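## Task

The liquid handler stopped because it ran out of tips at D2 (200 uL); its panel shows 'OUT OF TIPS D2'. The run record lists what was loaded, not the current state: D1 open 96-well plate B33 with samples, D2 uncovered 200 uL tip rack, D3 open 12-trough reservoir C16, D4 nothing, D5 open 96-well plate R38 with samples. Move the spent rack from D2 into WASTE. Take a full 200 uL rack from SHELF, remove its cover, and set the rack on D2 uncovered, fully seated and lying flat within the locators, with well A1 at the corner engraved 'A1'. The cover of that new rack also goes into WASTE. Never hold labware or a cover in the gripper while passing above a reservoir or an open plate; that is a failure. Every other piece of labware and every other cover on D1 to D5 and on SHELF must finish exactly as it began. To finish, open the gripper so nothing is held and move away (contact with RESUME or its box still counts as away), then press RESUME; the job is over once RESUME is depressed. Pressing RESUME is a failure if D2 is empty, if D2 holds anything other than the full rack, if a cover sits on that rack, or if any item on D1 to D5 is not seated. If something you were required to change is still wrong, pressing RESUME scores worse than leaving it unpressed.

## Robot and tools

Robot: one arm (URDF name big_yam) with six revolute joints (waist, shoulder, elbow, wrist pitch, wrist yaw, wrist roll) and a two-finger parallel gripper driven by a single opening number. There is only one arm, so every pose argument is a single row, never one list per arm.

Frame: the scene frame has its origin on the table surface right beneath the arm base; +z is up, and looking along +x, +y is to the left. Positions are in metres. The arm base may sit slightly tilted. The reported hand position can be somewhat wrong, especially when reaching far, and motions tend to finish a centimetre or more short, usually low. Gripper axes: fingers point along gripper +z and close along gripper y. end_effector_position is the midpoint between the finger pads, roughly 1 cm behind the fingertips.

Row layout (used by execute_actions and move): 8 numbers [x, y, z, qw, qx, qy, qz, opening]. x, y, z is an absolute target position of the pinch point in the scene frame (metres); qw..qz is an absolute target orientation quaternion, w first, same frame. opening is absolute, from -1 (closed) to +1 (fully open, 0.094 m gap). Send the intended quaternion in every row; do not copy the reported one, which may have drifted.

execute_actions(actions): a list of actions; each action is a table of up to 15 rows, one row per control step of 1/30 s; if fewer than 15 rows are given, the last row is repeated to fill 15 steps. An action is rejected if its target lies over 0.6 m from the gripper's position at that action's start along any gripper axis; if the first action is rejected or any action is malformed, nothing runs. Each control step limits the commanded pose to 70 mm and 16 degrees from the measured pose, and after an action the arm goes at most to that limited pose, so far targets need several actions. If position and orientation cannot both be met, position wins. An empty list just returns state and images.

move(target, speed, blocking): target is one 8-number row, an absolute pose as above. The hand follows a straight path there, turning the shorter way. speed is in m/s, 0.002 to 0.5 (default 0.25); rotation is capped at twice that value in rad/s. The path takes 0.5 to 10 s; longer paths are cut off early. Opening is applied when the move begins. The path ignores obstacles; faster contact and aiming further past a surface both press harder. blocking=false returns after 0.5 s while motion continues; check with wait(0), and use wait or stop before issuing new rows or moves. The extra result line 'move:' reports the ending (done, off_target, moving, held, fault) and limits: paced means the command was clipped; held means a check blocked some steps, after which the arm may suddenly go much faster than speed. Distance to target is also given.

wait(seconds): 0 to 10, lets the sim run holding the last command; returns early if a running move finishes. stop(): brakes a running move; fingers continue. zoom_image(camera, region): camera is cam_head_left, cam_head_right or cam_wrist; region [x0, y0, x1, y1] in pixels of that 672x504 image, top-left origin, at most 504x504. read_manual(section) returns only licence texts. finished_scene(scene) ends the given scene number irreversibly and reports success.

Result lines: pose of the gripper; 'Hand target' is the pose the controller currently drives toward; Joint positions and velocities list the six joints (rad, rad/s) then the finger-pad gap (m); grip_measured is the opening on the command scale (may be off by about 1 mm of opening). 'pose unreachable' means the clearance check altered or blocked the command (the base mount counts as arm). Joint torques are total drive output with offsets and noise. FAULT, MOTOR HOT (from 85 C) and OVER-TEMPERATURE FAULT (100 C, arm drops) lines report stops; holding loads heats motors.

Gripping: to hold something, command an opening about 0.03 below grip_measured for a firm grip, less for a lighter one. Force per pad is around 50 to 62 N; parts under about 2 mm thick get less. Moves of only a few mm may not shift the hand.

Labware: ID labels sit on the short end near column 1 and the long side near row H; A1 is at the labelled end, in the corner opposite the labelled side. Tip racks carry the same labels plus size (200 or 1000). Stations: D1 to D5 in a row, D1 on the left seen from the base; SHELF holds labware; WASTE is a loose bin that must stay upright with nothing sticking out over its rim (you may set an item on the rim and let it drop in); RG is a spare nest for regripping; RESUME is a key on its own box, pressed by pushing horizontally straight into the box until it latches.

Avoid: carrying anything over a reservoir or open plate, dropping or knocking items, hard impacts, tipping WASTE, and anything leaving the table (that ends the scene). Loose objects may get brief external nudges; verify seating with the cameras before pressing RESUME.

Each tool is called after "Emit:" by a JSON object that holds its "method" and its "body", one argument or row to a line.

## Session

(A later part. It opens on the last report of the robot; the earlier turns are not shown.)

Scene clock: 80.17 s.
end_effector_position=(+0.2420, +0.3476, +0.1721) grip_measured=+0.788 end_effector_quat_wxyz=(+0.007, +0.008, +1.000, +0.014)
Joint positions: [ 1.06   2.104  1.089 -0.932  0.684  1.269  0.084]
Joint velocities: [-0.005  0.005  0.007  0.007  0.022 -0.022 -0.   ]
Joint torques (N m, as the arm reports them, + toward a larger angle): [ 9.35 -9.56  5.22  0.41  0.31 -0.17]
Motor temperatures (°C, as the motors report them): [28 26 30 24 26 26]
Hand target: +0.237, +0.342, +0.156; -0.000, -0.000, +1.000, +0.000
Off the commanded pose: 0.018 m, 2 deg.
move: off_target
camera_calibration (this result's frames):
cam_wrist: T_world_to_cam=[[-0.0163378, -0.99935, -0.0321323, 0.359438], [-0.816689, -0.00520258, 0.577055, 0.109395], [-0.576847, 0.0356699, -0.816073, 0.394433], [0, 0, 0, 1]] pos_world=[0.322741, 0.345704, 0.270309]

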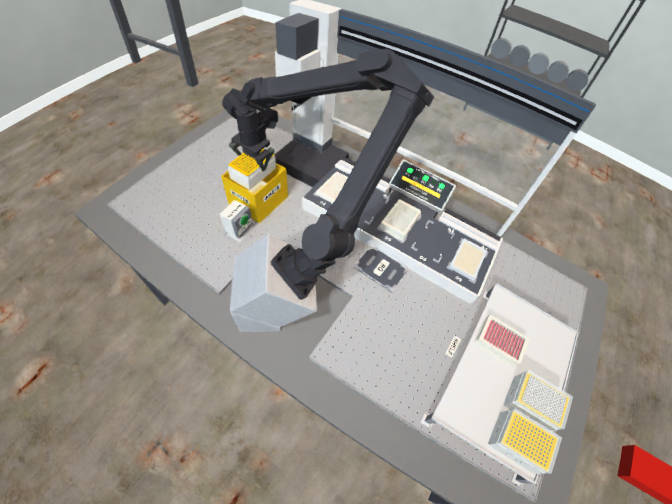

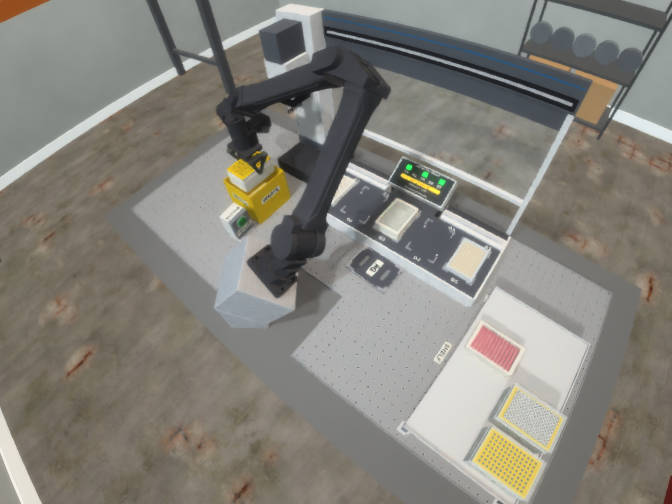

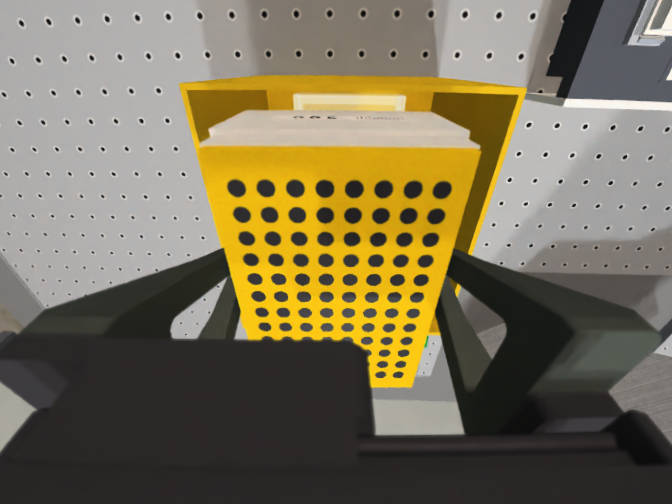

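Emit:
{"method": "move", "body": {
  "target": [0.235,0.336,0.105,-0.005,-0.008,1,-0.012,0.72],
  "speed": 0.06
}}

Scene clock: 84.60 s.
end_effector_position=(+0.2392, +0.3415, +0.1215) grip_measured=+0.788 end_effector_quat_wxyz=(+0.002, +0.001, +1.000, +0.002)
Joint positions: [ 0.988  2.163  1.043 -0.803  0.71   1.187  0.084]
Joint velocities: [-0.005  0.005 -0.017 -0.002 -0.007 -0.037 -0.   ]
Joint torques (N m, as the arm reports them, + toward a larger angle): [ 9.43 -9.66  4.45  0.46  0.32 -0.18]
Motor temperatures (°C, as the motors report them): [28 26 30 24 26 26]
Hand target: +0.233, +0.335, +0.107; -0.005, -0.008, +1.000, -0.011
Off the commanded pose: 0.018 m, 2 deg.
move: off_target
camera_calibration (this result's frames):
cam_wrist: T_world_to_cam=[[-0.00133945, -0.999974, -0.00715122, 0.34523], [-0.811795, -0.00308857, 0.583934, 0.133527], [-0.583941, 0.00658748, -0.811769, 0.362847], [0, 0, 0, 1]] pos_world=[0.320741, 0.343243, 0.219046]

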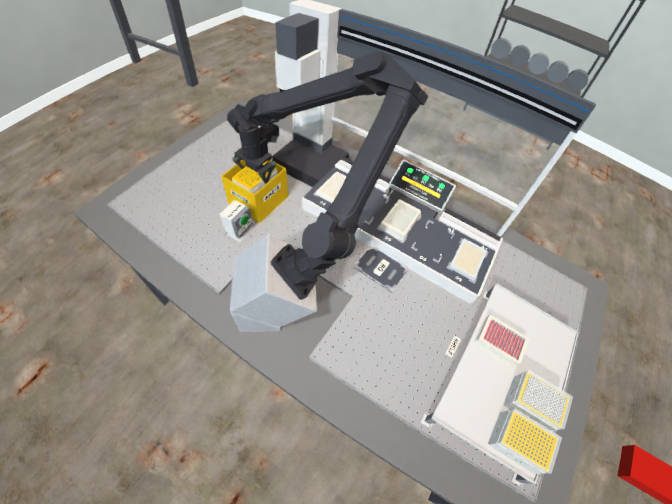

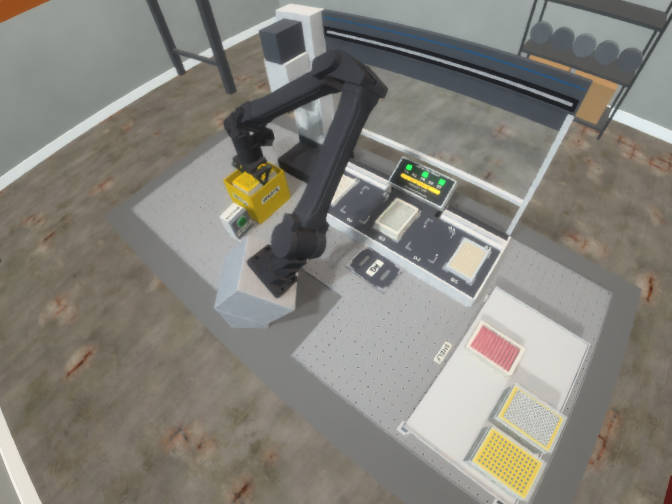

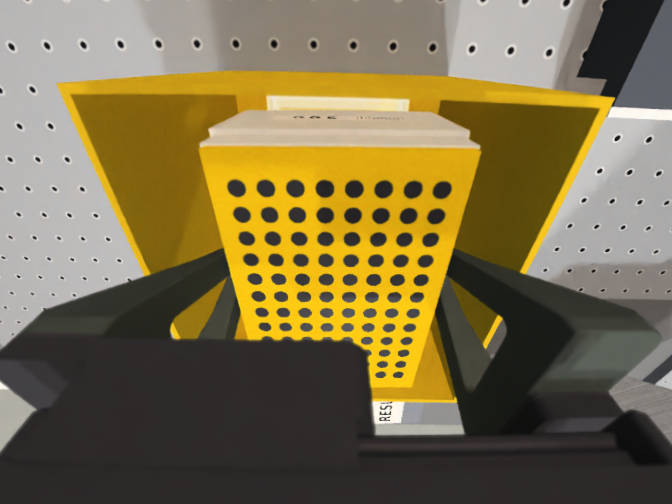

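Emit:
{"method": "move", "body": {
  "target": [0.235,0.336,0.1,-0.005,-0.008,1,-0.012,1]
}}

Emit:
{"method": "move", "body": {
  "target": [0.25,0.33,0.22,0,0,1,0,1]
}}

Emit:
{"method": "move", "body": {
  "target": [0.33,-0.2,0.2,0,0.3,0.954,0,1],
  "speed": 0.35
}}

Emit:
{"method": "move", "body": {
  "target": [0.09,-0.68,0.25,0,0.707,0.707,0,1],
  "speed": 0.35
}}

Scene clock: 95.00 s.
end_effector_position=(+0.2411, +0.3431, +0.1194) grip_measured=+1.000 end_effector_quat_wxyz=(+0.005, +0.001, +1.000, +0.004)
Joint positions: [ 0.983  2.166  1.043 -0.788  0.714  1.176  0.094]
Joint velocities: [ 0.005  0.005 -0.007 -0.002  0.022 -0.022  0.   ]
Joint torques (N m, as the arm reports them, + toward a larger angle): [ 9.14 -9.27  4.56  0.47  0.32 -0.17]
Motor temperatures (°C, as the motors report them): [28 26 29 24 27 26]
Hand target: +0.234, +0.335, +0.101; -0.005, -0.008, +1.000, -0.012
Off the commanded pose: 0.022 m, 2 deg.
move: off_target
camera_calibration (this result's frames):
cam_wrist: T_world_to_cam=[[-0.00107745, -0.999924, -0.0122412, 0.347391], [-0.814435, -0.00622557, 0.580222, 0.138484], [-0.580254, 0.0105948, -0.814367, 0.360259], [0, 0, 0, 1]] pos_world=[0.322202, 0.34441, 0.217284]

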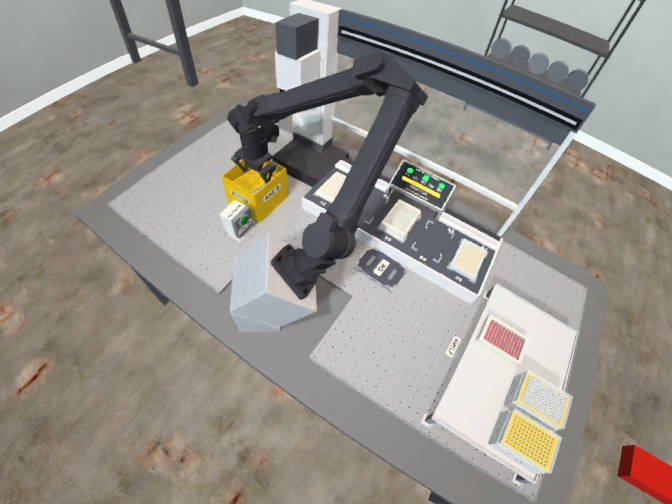

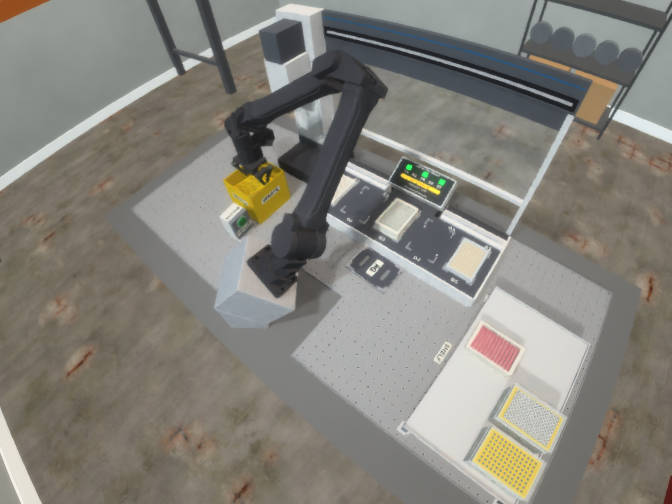

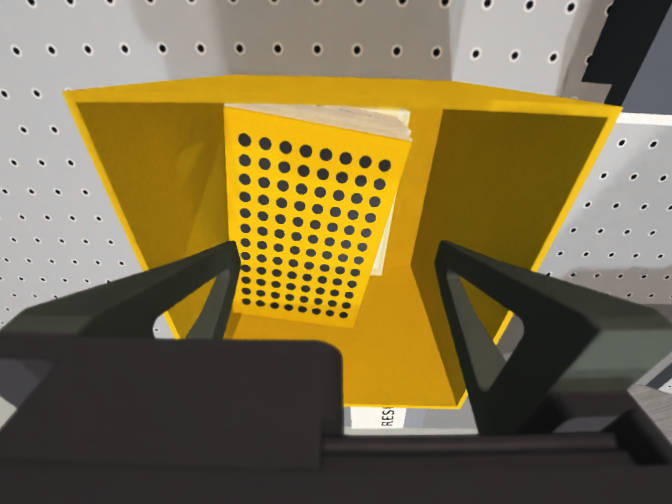

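Scene clock: 95.90 s.
end_effector_position=(+0.2449, +0.3234, +0.2159) grip_measured=+1.000 end_effector_quat_wxyz=(+0.002, -0.013, +1.000, -0.005)
Joint positions: [ 1.105  2.025  1.111 -1.114  0.667  1.31   0.094]
Joint velocities: [-0.015  0.005  0.002 -0.002  0.007  0.037  0.   ]
Joint torques (N m, as the arm reports them, + toward a larger angle): [ 9.97 -9.33  8.87 -0.28  0.08  0.13]
Motor temperatures (°C, as the motors report them): [28 26 30 24 27 26]
Hand target: +0.252, +0.332, +0.219; +0.001, -0.000, +1.000, -0.001
Off the commanded pose: 0.009 m, 2 deg.
move: done
camera_calibration (this result's frames):
cam_wrist: T_world_to_cam=[[0.026122, -0.999643, 0.00567266, 0.318272], [-0.811132, -0.0178786, 0.584589, 0.0875075], [-0.584279, -0.0198719, -0.81131, 0.451433], [0, 0, 0, 1]] pos_world=[0.326429, 0.328693, 0.313291]

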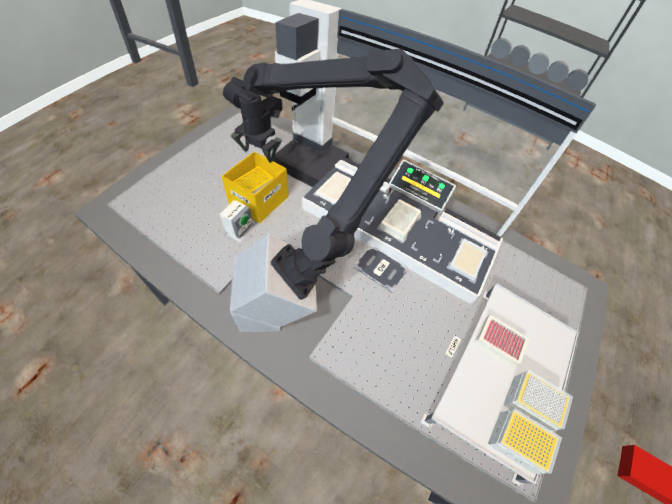

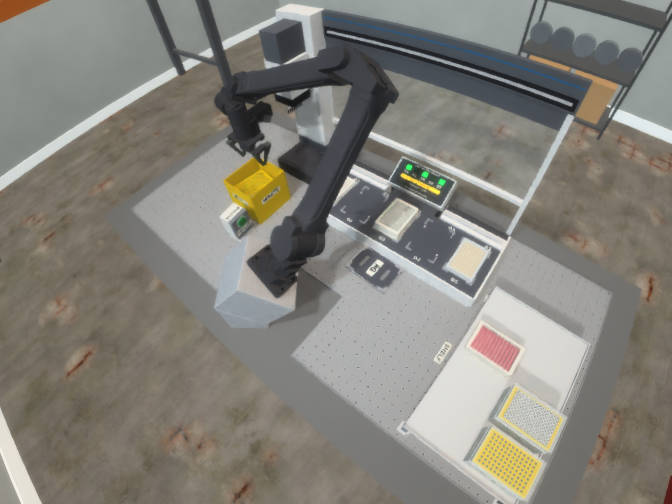

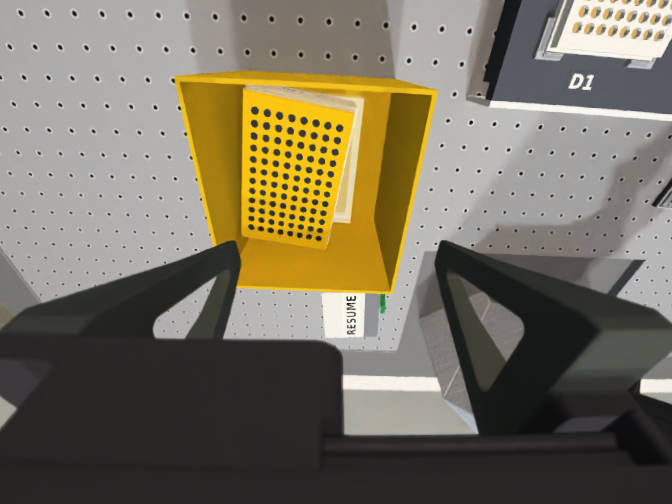

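Scene clock: 98.23 s.
end_effector_position=(+0.3155, -0.1830, +0.1959) grip_measured=+1.000 end_effector_quat_wxyz=(-0.019, +0.294, +0.956, +0.011)
Joint positions: [-0.11   0.648  0.714 -1.11   0.539  0.408  0.094]
Joint velocities: [ 0.005  0.005  0.007 -0.012  0.022  0.007  0.   ]
Joint torques (N m, as the arm reports them, + toward a larger angle): [ 0.02 -4.96  9.39  0.49 -0.06 -0.13]
Motor temperatures (°C, as the motors report them): [28 26 30 24 27 26]
Hand target: +0.329, -0.194, +0.204; -0.003, +0.301, +0.954, +0.011
Off the commanded pose: 0.023 m, 3 deg.
move: off_target
camera_calibration (this result's frames):
cam_wrist: T_world_to_cam=[[-0.562024, -0.827031, -0.0122041, 0.0309478], [-0.651634, 0.433646, 0.622354, 0.17223], [-0.509414, 0.357731, -0.78264, 0.506225], [0, 0, 0, 1]] pos_world=[0.387502, -0.230184, 0.289382]

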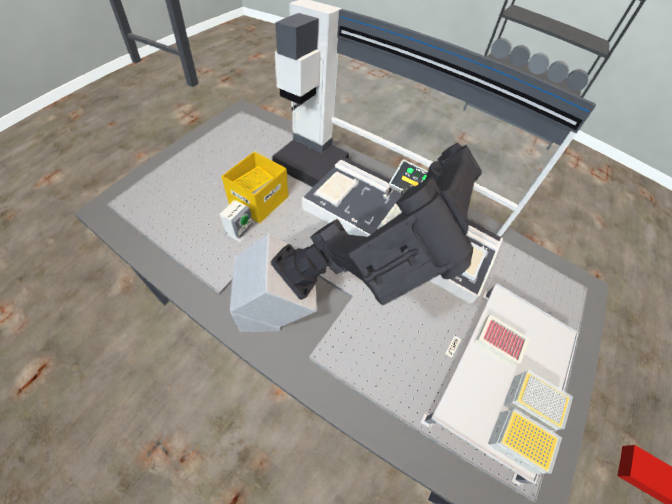

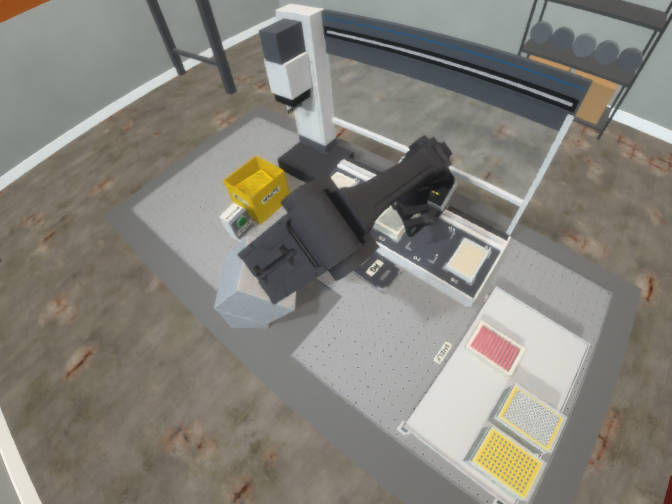

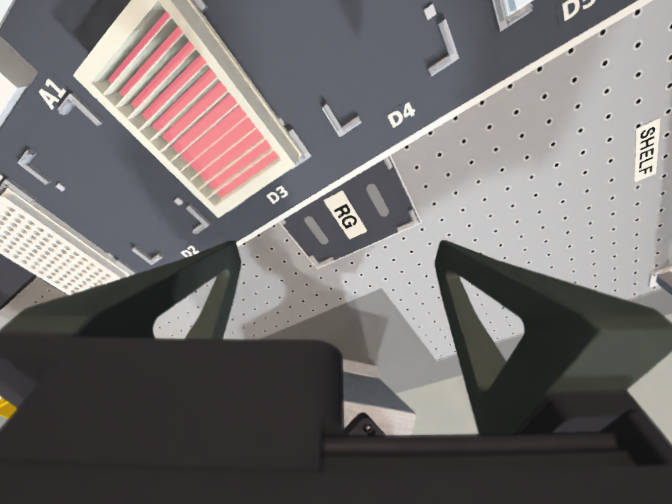

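Scene clock: 100.43 s.
end_effector_position=(+0.0787, -0.6666, +0.2444) grip_measured=+1.000 end_effector_quat_wxyz=(+0.002, +0.713, +0.701, +0.015)
Joint positions: [-1.942  1.423  1.74  -1.405 -0.639 -0.135  0.094]
Joint velocities: [-0.024 -0.015 -0.007  0.002  0.037  0.081  0.   ]
Joint torques (N m, as the arm reports them, + toward a larger angle): [ -6.98 -15.86  11.09  -0.34  -0.09   0.13]
Motor temperatures (°C, as the motors report them): [28 26 30 24 27 26]
Hand target: +0.082, -0.680, +0.252; +0.009, +0.713, +0.701, +0.008
Off the commanded pose: 0.018 m, 2 deg.
move: off_target
camera_calibration (this result's frames):
cam_wrist: T_world_to_cam=[[-0.999448, 0.0182907, -0.0277466, 0.100218], [-0.00215565, 0.797476, 0.603347, 0.393568], [0.0331629, 0.603074, -0.796996, 0.720958], [0, 0, 0, 1]] pos_world=[0.0771016, -0.750485, 0.339923]

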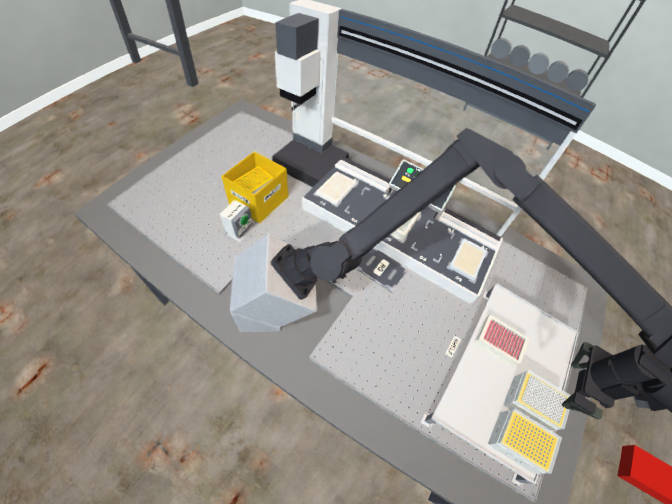

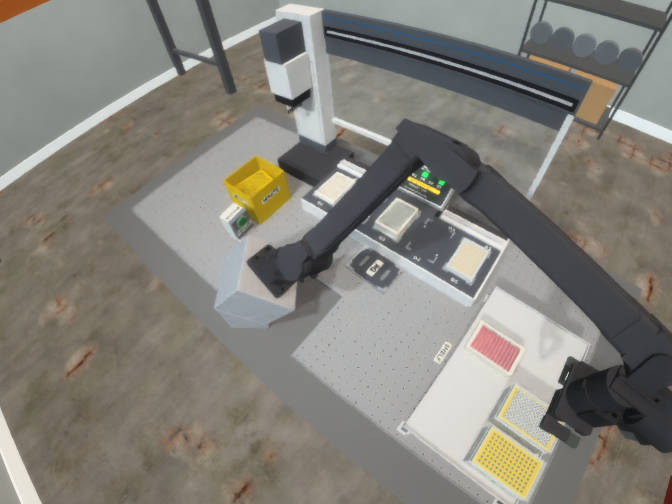

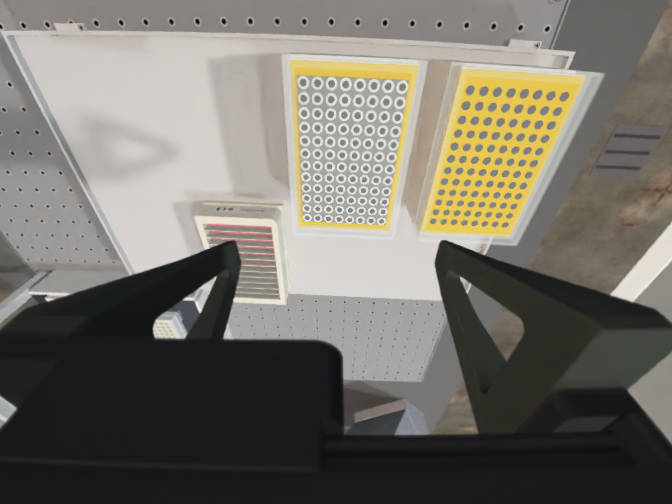

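Emit:
{"method": "move", "body": {
  "target": [0.078,-0.676,0.16,0,0.725,0.688,0,1],
  "speed": 0.12
}}

Emit:
{"method": "zoom_image", "body": {
  "camera": "cam_head_left",
  "region": [480, 340, 620, 480]
}}

Scene clock: 110.27 s.
end_effector_position=(+0.0840, -0.6809, +0.1849) grip_measured=+1.000 end_effector_quat_wxyz=(+0.011, +0.716, +0.698, -0.016)
Joint positions: [-1.845  1.44   1.649 -1.169 -0.56   0.013  0.094]
Joint velocities: [-0.005 -0.005  0.007  0.007 -0.066 -0.007  0.   ]
Joint torques (N m, as the arm reports them, + toward a larger angle): [ -5.29 -16.28   6.24   0.54   0.18   0.11]
Motor temperatures (°C, as the motors report them): [28 26 31 24 27 26]
Hand target: +0.078, -0.674, +0.160; -0.001, +0.725, +0.689, -0.000
Off the commanded pose: 0.026 m, 3 deg.
move: off_target
camera_calibration (this result's frames):
cam_wrist: T_world_to_cam=[[-0.999653, 0.0260833, 0.00371896, 0.10358], [0.0237327, 0.830143, 0.557046, 0.469513], [0.0114423, 0.55694, -0.830474, 0.658538], [0, 0, 0, 1]] pos_world=[0.0848657, -0.759231, 0.284974]

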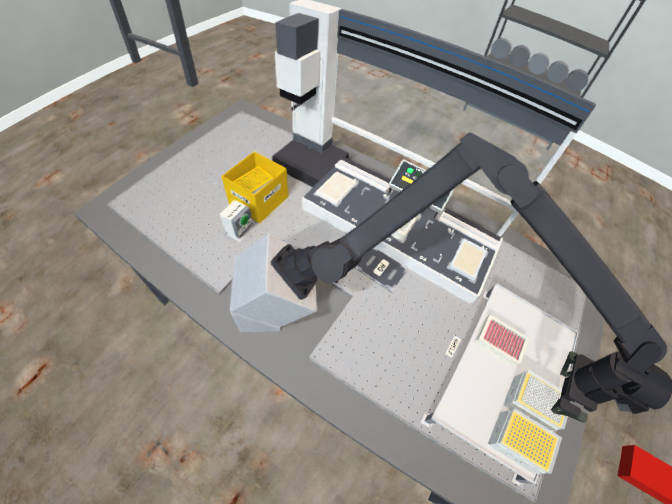

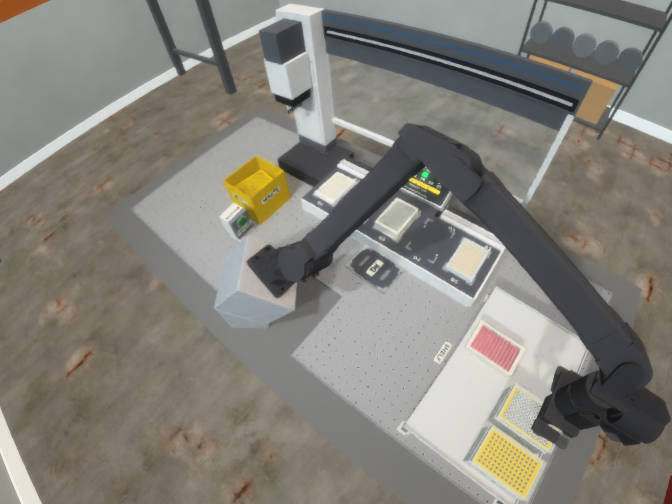

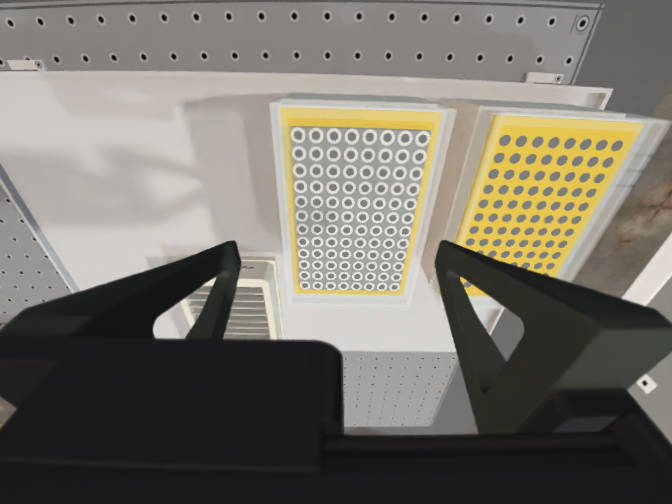

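Region (480, 340, 620, 480) of cam_head_left's 672x504 image, scaled by 3.600, with more detail than that image has.

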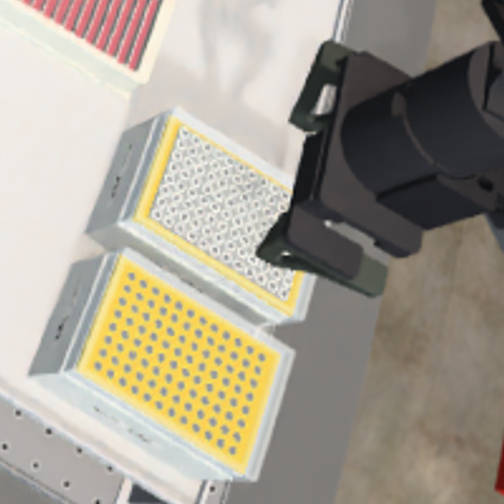

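Emit:
{"method": "move", "body": {
  "target": [0.068,-0.674,0.137,-0.011,0.734,0.679,0.016,1],
  "speed": 0.06
}}

Scene clock: 118.53 s.
end_effector_position=(+0.0682, -0.6776, +0.1599) grip_measured=+1.000 end_effector_quat_wxyz=(-0.004, +0.729, +0.684, -0.001)
Joint positions: [-1.845  1.491  1.649 -1.169 -0.56   0.025  0.094]
Joint velocities: [-0.005 -0.005 -0.012  0.002  0.022 -0.066  0.   ]
Joint torques (N m, as the arm reports them, + toward a larger angle): [ -5.69 -16.46   6.73   0.39  -0.01   0.13]
Motor temperatures (°C, as the motors report them): [28 27 31 24 27 26]
Hand target: +0.068, -0.673, +0.138; -0.012, +0.734, +0.679, +0.015
Off the commanded pose: 0.023 m, 2 deg.
move: off_target
camera_calibration (this result's frames):
cam_wrist: T_world_to_cam=[[-0.997917, 0.0643966, 0.0038934, 0.113613], [0.0542118, 0.804313, 0.591727, 0.455952], [0.0349737, 0.590705, -0.806129, 0.653564], [0, 0, 0, 1]] pos_world=[0.0658004, -0.760108, 0.256616]

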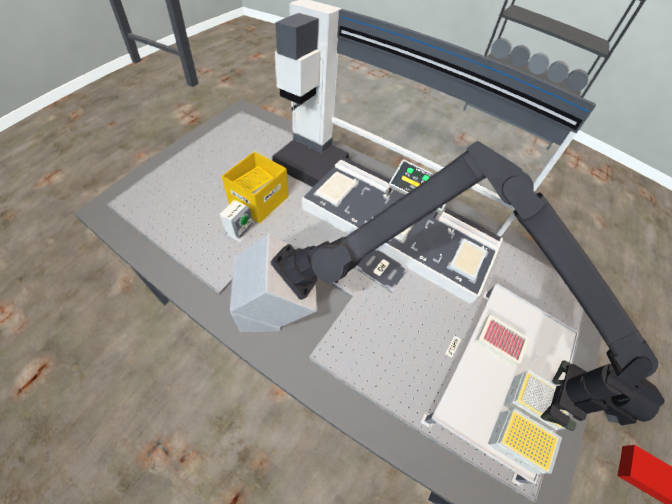

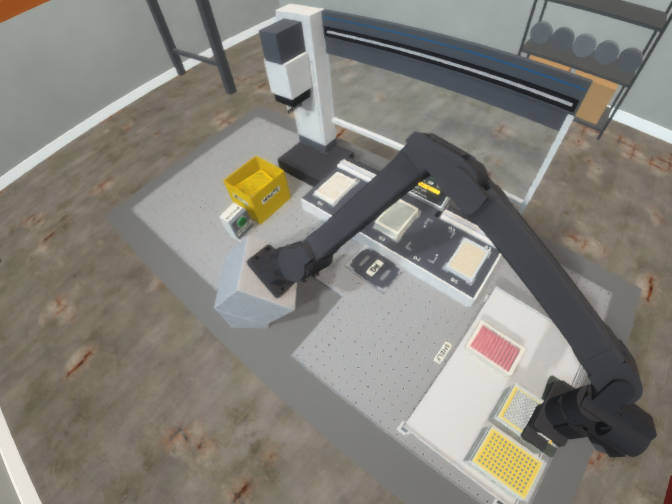

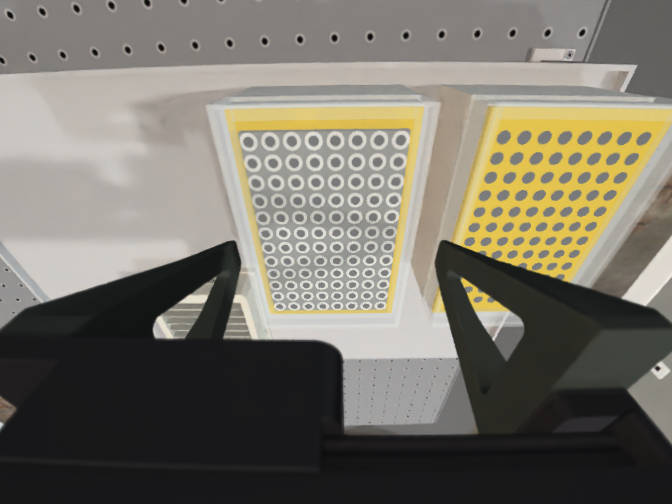

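Emit:
{"method": "move", "body": {
  "target": [0.073,-0.674,0.14,-0.011,0.732,0.681,0.016,1],
  "speed": 0.03
}}

Scene clock: 122.73 s.
end_effector_position=(+0.0721, -0.6771, +0.1579) grip_measured=+1.000 end_effector_quat_wxyz=(-0.004, +0.728, +0.686, +0.002)
Joint positions: [-1.837  1.491  1.649 -1.169 -0.56   0.025  0.094]
Joint velocities: [ 0.005 -0.005 -0.002 -0.012  0.037  0.007  0.   ]
Joint torques (N m, as the arm reports them, + toward a larger angle): [ -5.69 -17.02   7.16   0.15   0.09   0.1 ]
Motor temperatures (°C, as the motors report them): [28 27 31 24 26 26]
Hand target: +0.073, -0.673, +0.140; -0.012, +0.732, +0.681, +0.016
Off the commanded pose: 0.018 m, 2 deg.
move: off_target
camera_calibration (this result's frames):
cam_wrist: T_world_to_cam=[[-0.998253, 0.0590807, -0.000308425, 0.114638], [0.0473128, 0.802524, 0.594741, 0.455365], [0.0353852, 0.593688, -0.803917, 0.653133], [0, 0, 0, 1]] pos_world=[0.0697822, -0.759972, 0.254275]

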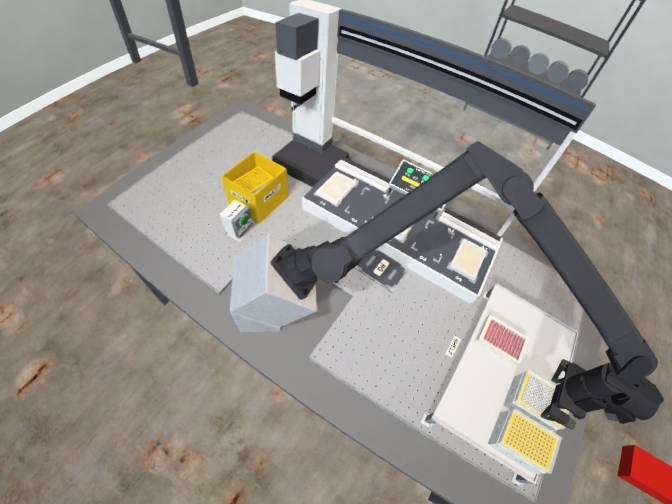

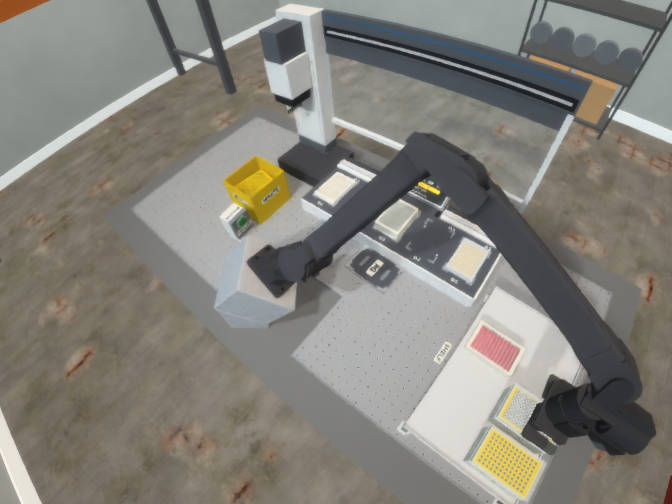

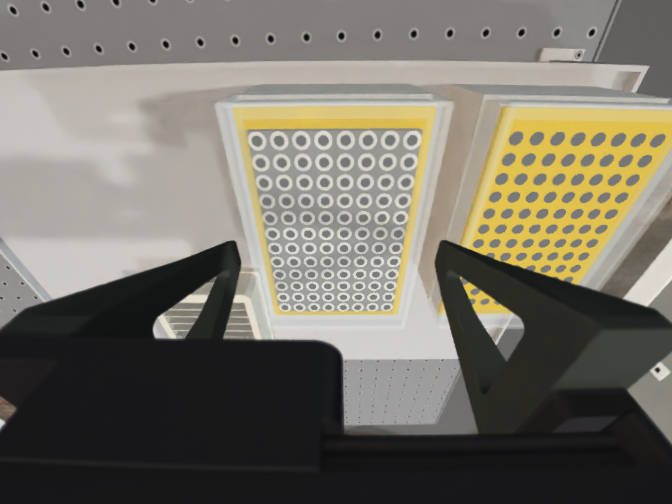

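Emit:
{"method": "move", "body": {
  "target": [0.070,-0.674,0.112,-0.011,0.734,0.679,0.016,1],
  "speed": 0.04
}}

Scene clock: 126.77 s.
end_effector_position=(+0.0743, -0.6821, +0.1398) grip_measured=+1.000 end_effector_quat_wxyz=(+0.001, +0.727, +0.687, -0.002)
Joint positions: [-1.814  1.508  1.637 -1.112 -0.55   0.053  0.094]
Joint velocities: [-0.024 -0.005 -0.017  0.017 -0.007  0.051  0.   ]
Joint torques (N m, as the arm reports them, + toward a larger angle): [ -5.75 -16.56   6.06   0.47   0.19   0.13]
Motor temperatures (°C, as the motors report them): [28 27 31 24 26 26]
Hand target: +0.070, -0.673, +0.113; -0.012, +0.734, +0.679, +0.016
Off the commanded pose: 0.029 m, 3 deg.
move: off_target
camera_calibration (this result's frames):
cam_wrist: T_world_to_cam=[[-0.998416, 0.0561946, -0.00277846, 0.11548], [0.0439843, 0.810363, 0.584275, 0.477019], [0.0350847, 0.583228, -0.811551, 0.635394], [0, 0, 0, 1]] pos_world=[0.0720228, -0.763627, 0.237265]

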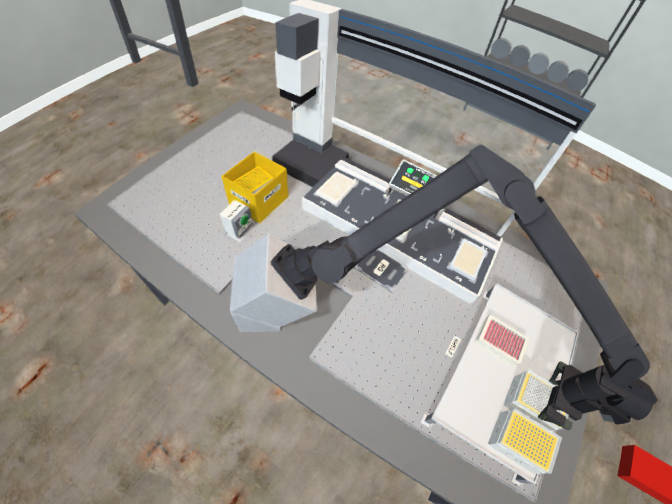

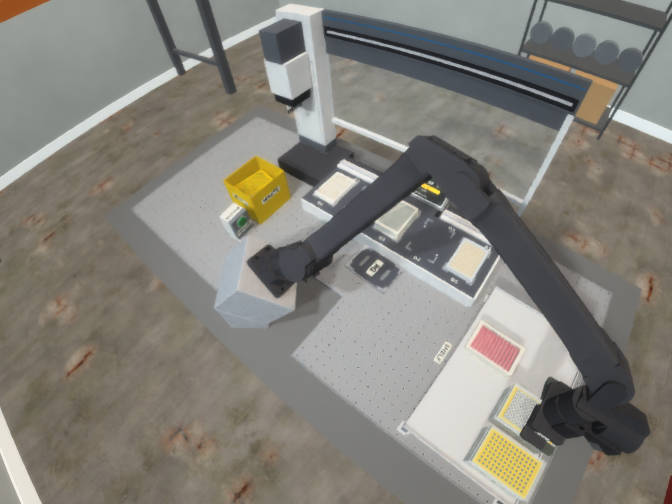

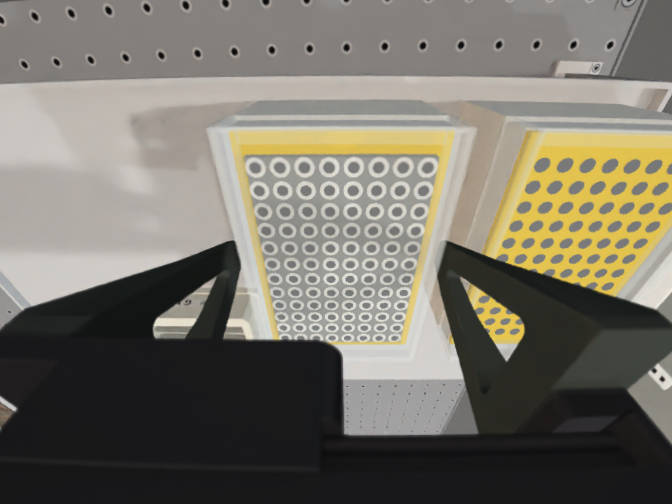

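Emit:
{"method": "move", "body": {
  "target": [0.069,-0.671,0.082,-0.011,0.734,0.679,0.016,0.96],
  "speed": 0.04
}}

Scene clock: 132.53 s.
end_effector_position=(+0.0728, -0.6803, +0.1099) grip_measured=+0.962 end_effector_quat_wxyz=(+0.002, +0.727, +0.687, -0.002)
Joint positions: [-1.786  1.534  1.605 -1.039 -0.534  0.082  0.092]
Joint velocities: [ 0.005  0.015 -0.012 -0.007 -0.051  0.051  0.001]
Joint torques (N m, as the arm reports them, + toward a larger angle): [ -5.95 -17.15   5.91   0.51   0.2    0.12]
Motor temperatures (°C, as the motors report them): [28 27 30 24 26 26]
Hand target: +0.069, -0.670, +0.083; -0.012, +0.734, +0.679, +0.015
Off the commanded pose: 0.030 m, 3 deg.
move: off_target
camera_calibration (this result's frames):
cam_wrist: T_world_to_cam=[[-0.998377, 0.0568292, -0.00359804, 0.114339], [0.0440384, 0.810635, 0.583893, 0.493406], [0.0360989, 0.582787, -0.811823, 0.609806], [0, 0, 0, 1]] pos_world=[0.0704113, -0.761857, 0.207369]

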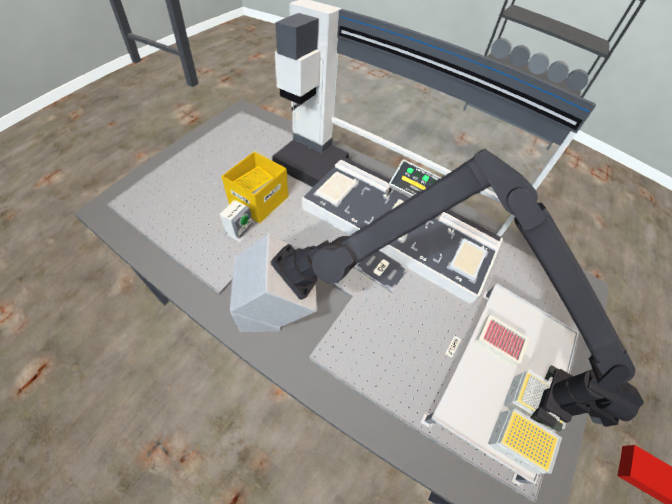

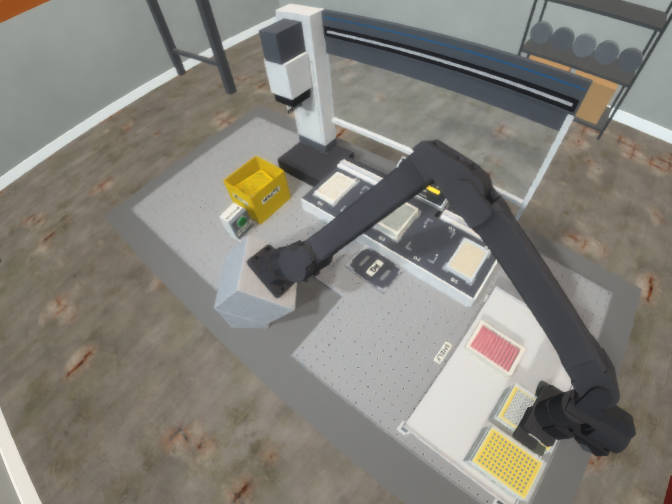

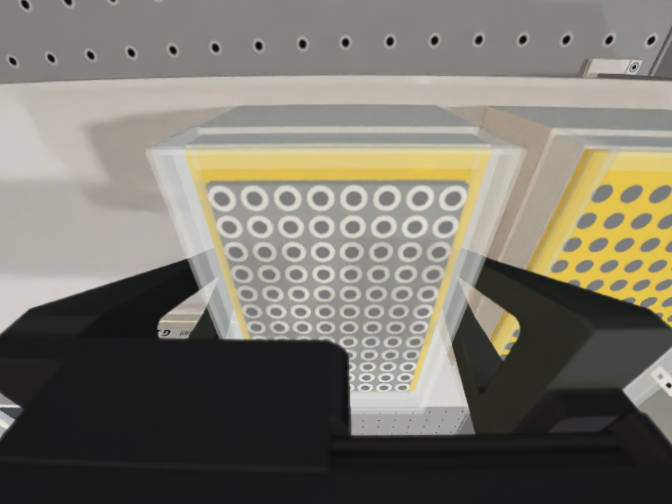

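Emit:
{"method": "move", "body": {
  "target": [0.069,-0.671,0.082,-0.011,0.734,0.679,0.016,0.72]
}}

Emit:
{"method": "move", "body": {
  "target": [0.083,-0.69,0.15,0,0.72,0.694,0,0.72],
  "speed": 0.05
}}

Scene clock: 136.33 s.
end_effector_position=(+0.0728, -0.6803, +0.1099) grip_measured=+0.818 end_effector_quat_wxyz=(+0.002, +0.727, +0.686, -0.002)
Joint positions: [-1.786  1.534  1.605 -1.039 -0.534  0.083  0.085]
Joint velocities: [ 0.005 -0.005 -0.007 -0.007 -0.007 -0.007  0.   ]
Joint torques (N m, as the arm reports them, + toward a larger angle): [ -5.77 -17.03   5.97   0.49   0.19   0.11]
Motor temperatures (°C, as the motors report them): [28 27 30 24 26 26]
Hand target: +0.069, -0.670, +0.083; -0.012, +0.734, +0.679, +0.016
Off the commanded pose: 0.030 m, 3 deg.
move: off_target
camera_calibration (this result's frames):
cam_wrist: T_world_to_cam=[[-0.998334, 0.0575909, -0.00360182, 0.114854], [0.0446546, 0.810602, 0.583893, 0.493338], [0.0365466, 0.582759, -0.811823, 0.609754], [0, 0, 0, 1]] pos_world=[0.0703488, -0.761855, 0.207369]

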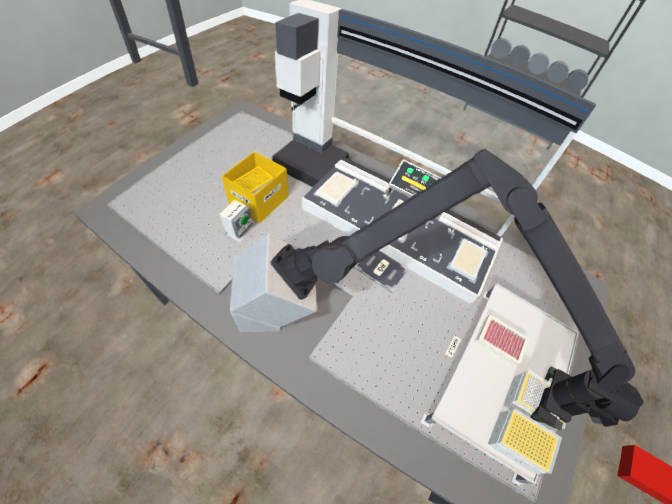

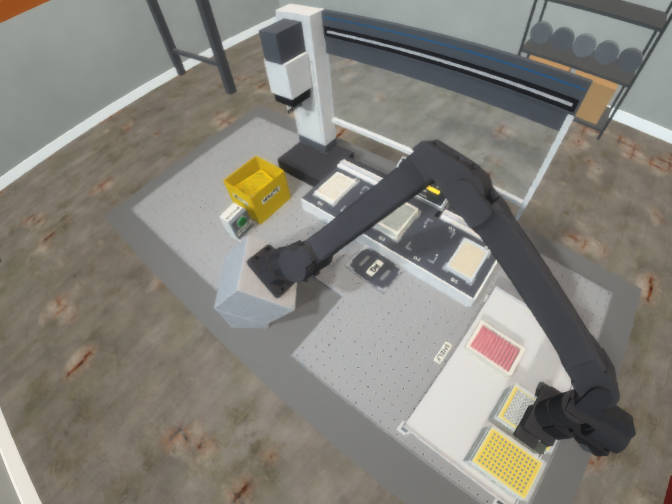

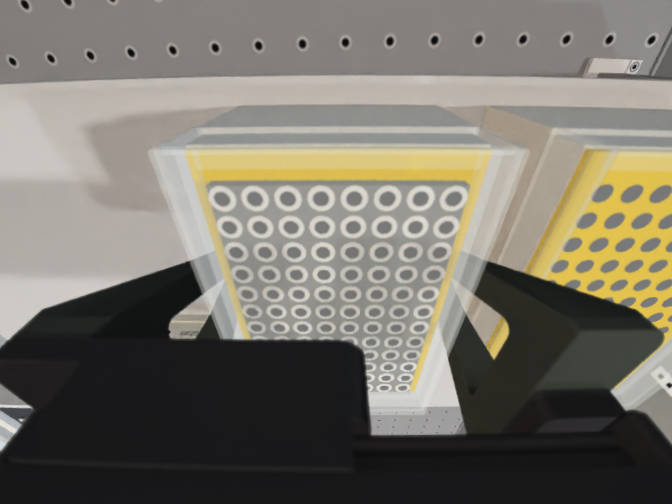

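Scene clock: 137.67 s.
end_effector_position=(+0.0744, -0.6707, +0.1276) grip_measured=+0.818 end_effector_quat_wxyz=(-0.017, +0.732, +0.681, +0.017)
Joint positions: [-1.802  1.525  1.635 -1.147 -0.545  0.049  0.085]
Joint velocities: [-0.015 -0.015 -0.037 -0.002 -0.022 -0.051  0.001]
Joint torques (N m, as the arm reports them, + toward a larger angle): [ -8.08 -20.84  10.61  -0.39  -0.07  -0.15]
Motor temperatures (°C, as the motors report them): [28 27 30 24 26 26]
Hand target: +0.083, -0.689, +0.150; +0.000, +0.720, +0.694, -0.000
Off the commanded pose: 0.031 m, 3 deg.
move: off_target
camera_calibration (this result's frames):
cam_wrist: T_world_to_cam=[[-0.997432, 0.0715956, -0.00190632, 0.125088], [0.0546692, 0.778278, 0.625535, 0.447355], [0.0462692, 0.623825, -0.780194, 0.641294], [0, 0, 0, 1]] pos_world=[0.0706377, -0.757177, 0.220735]

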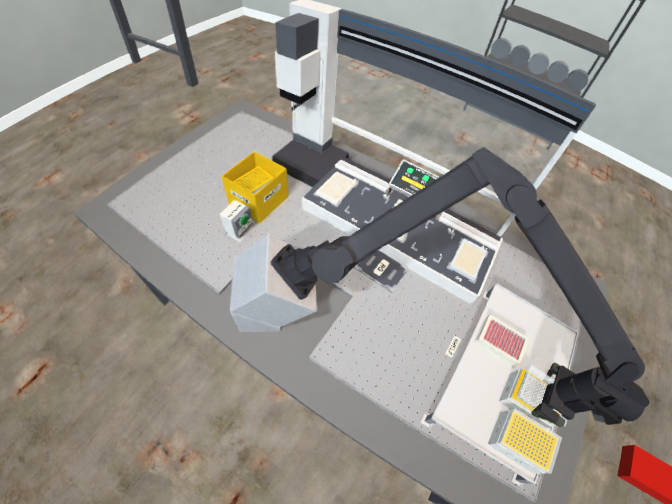

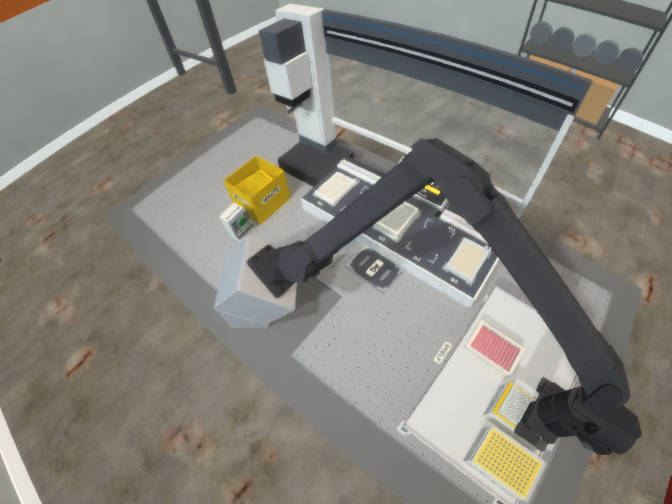

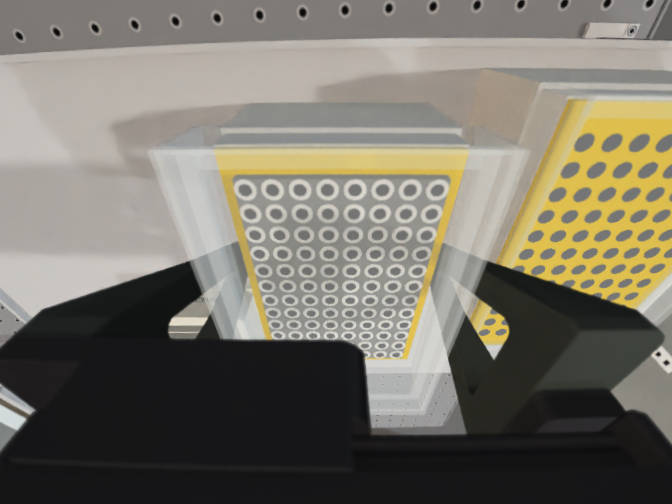

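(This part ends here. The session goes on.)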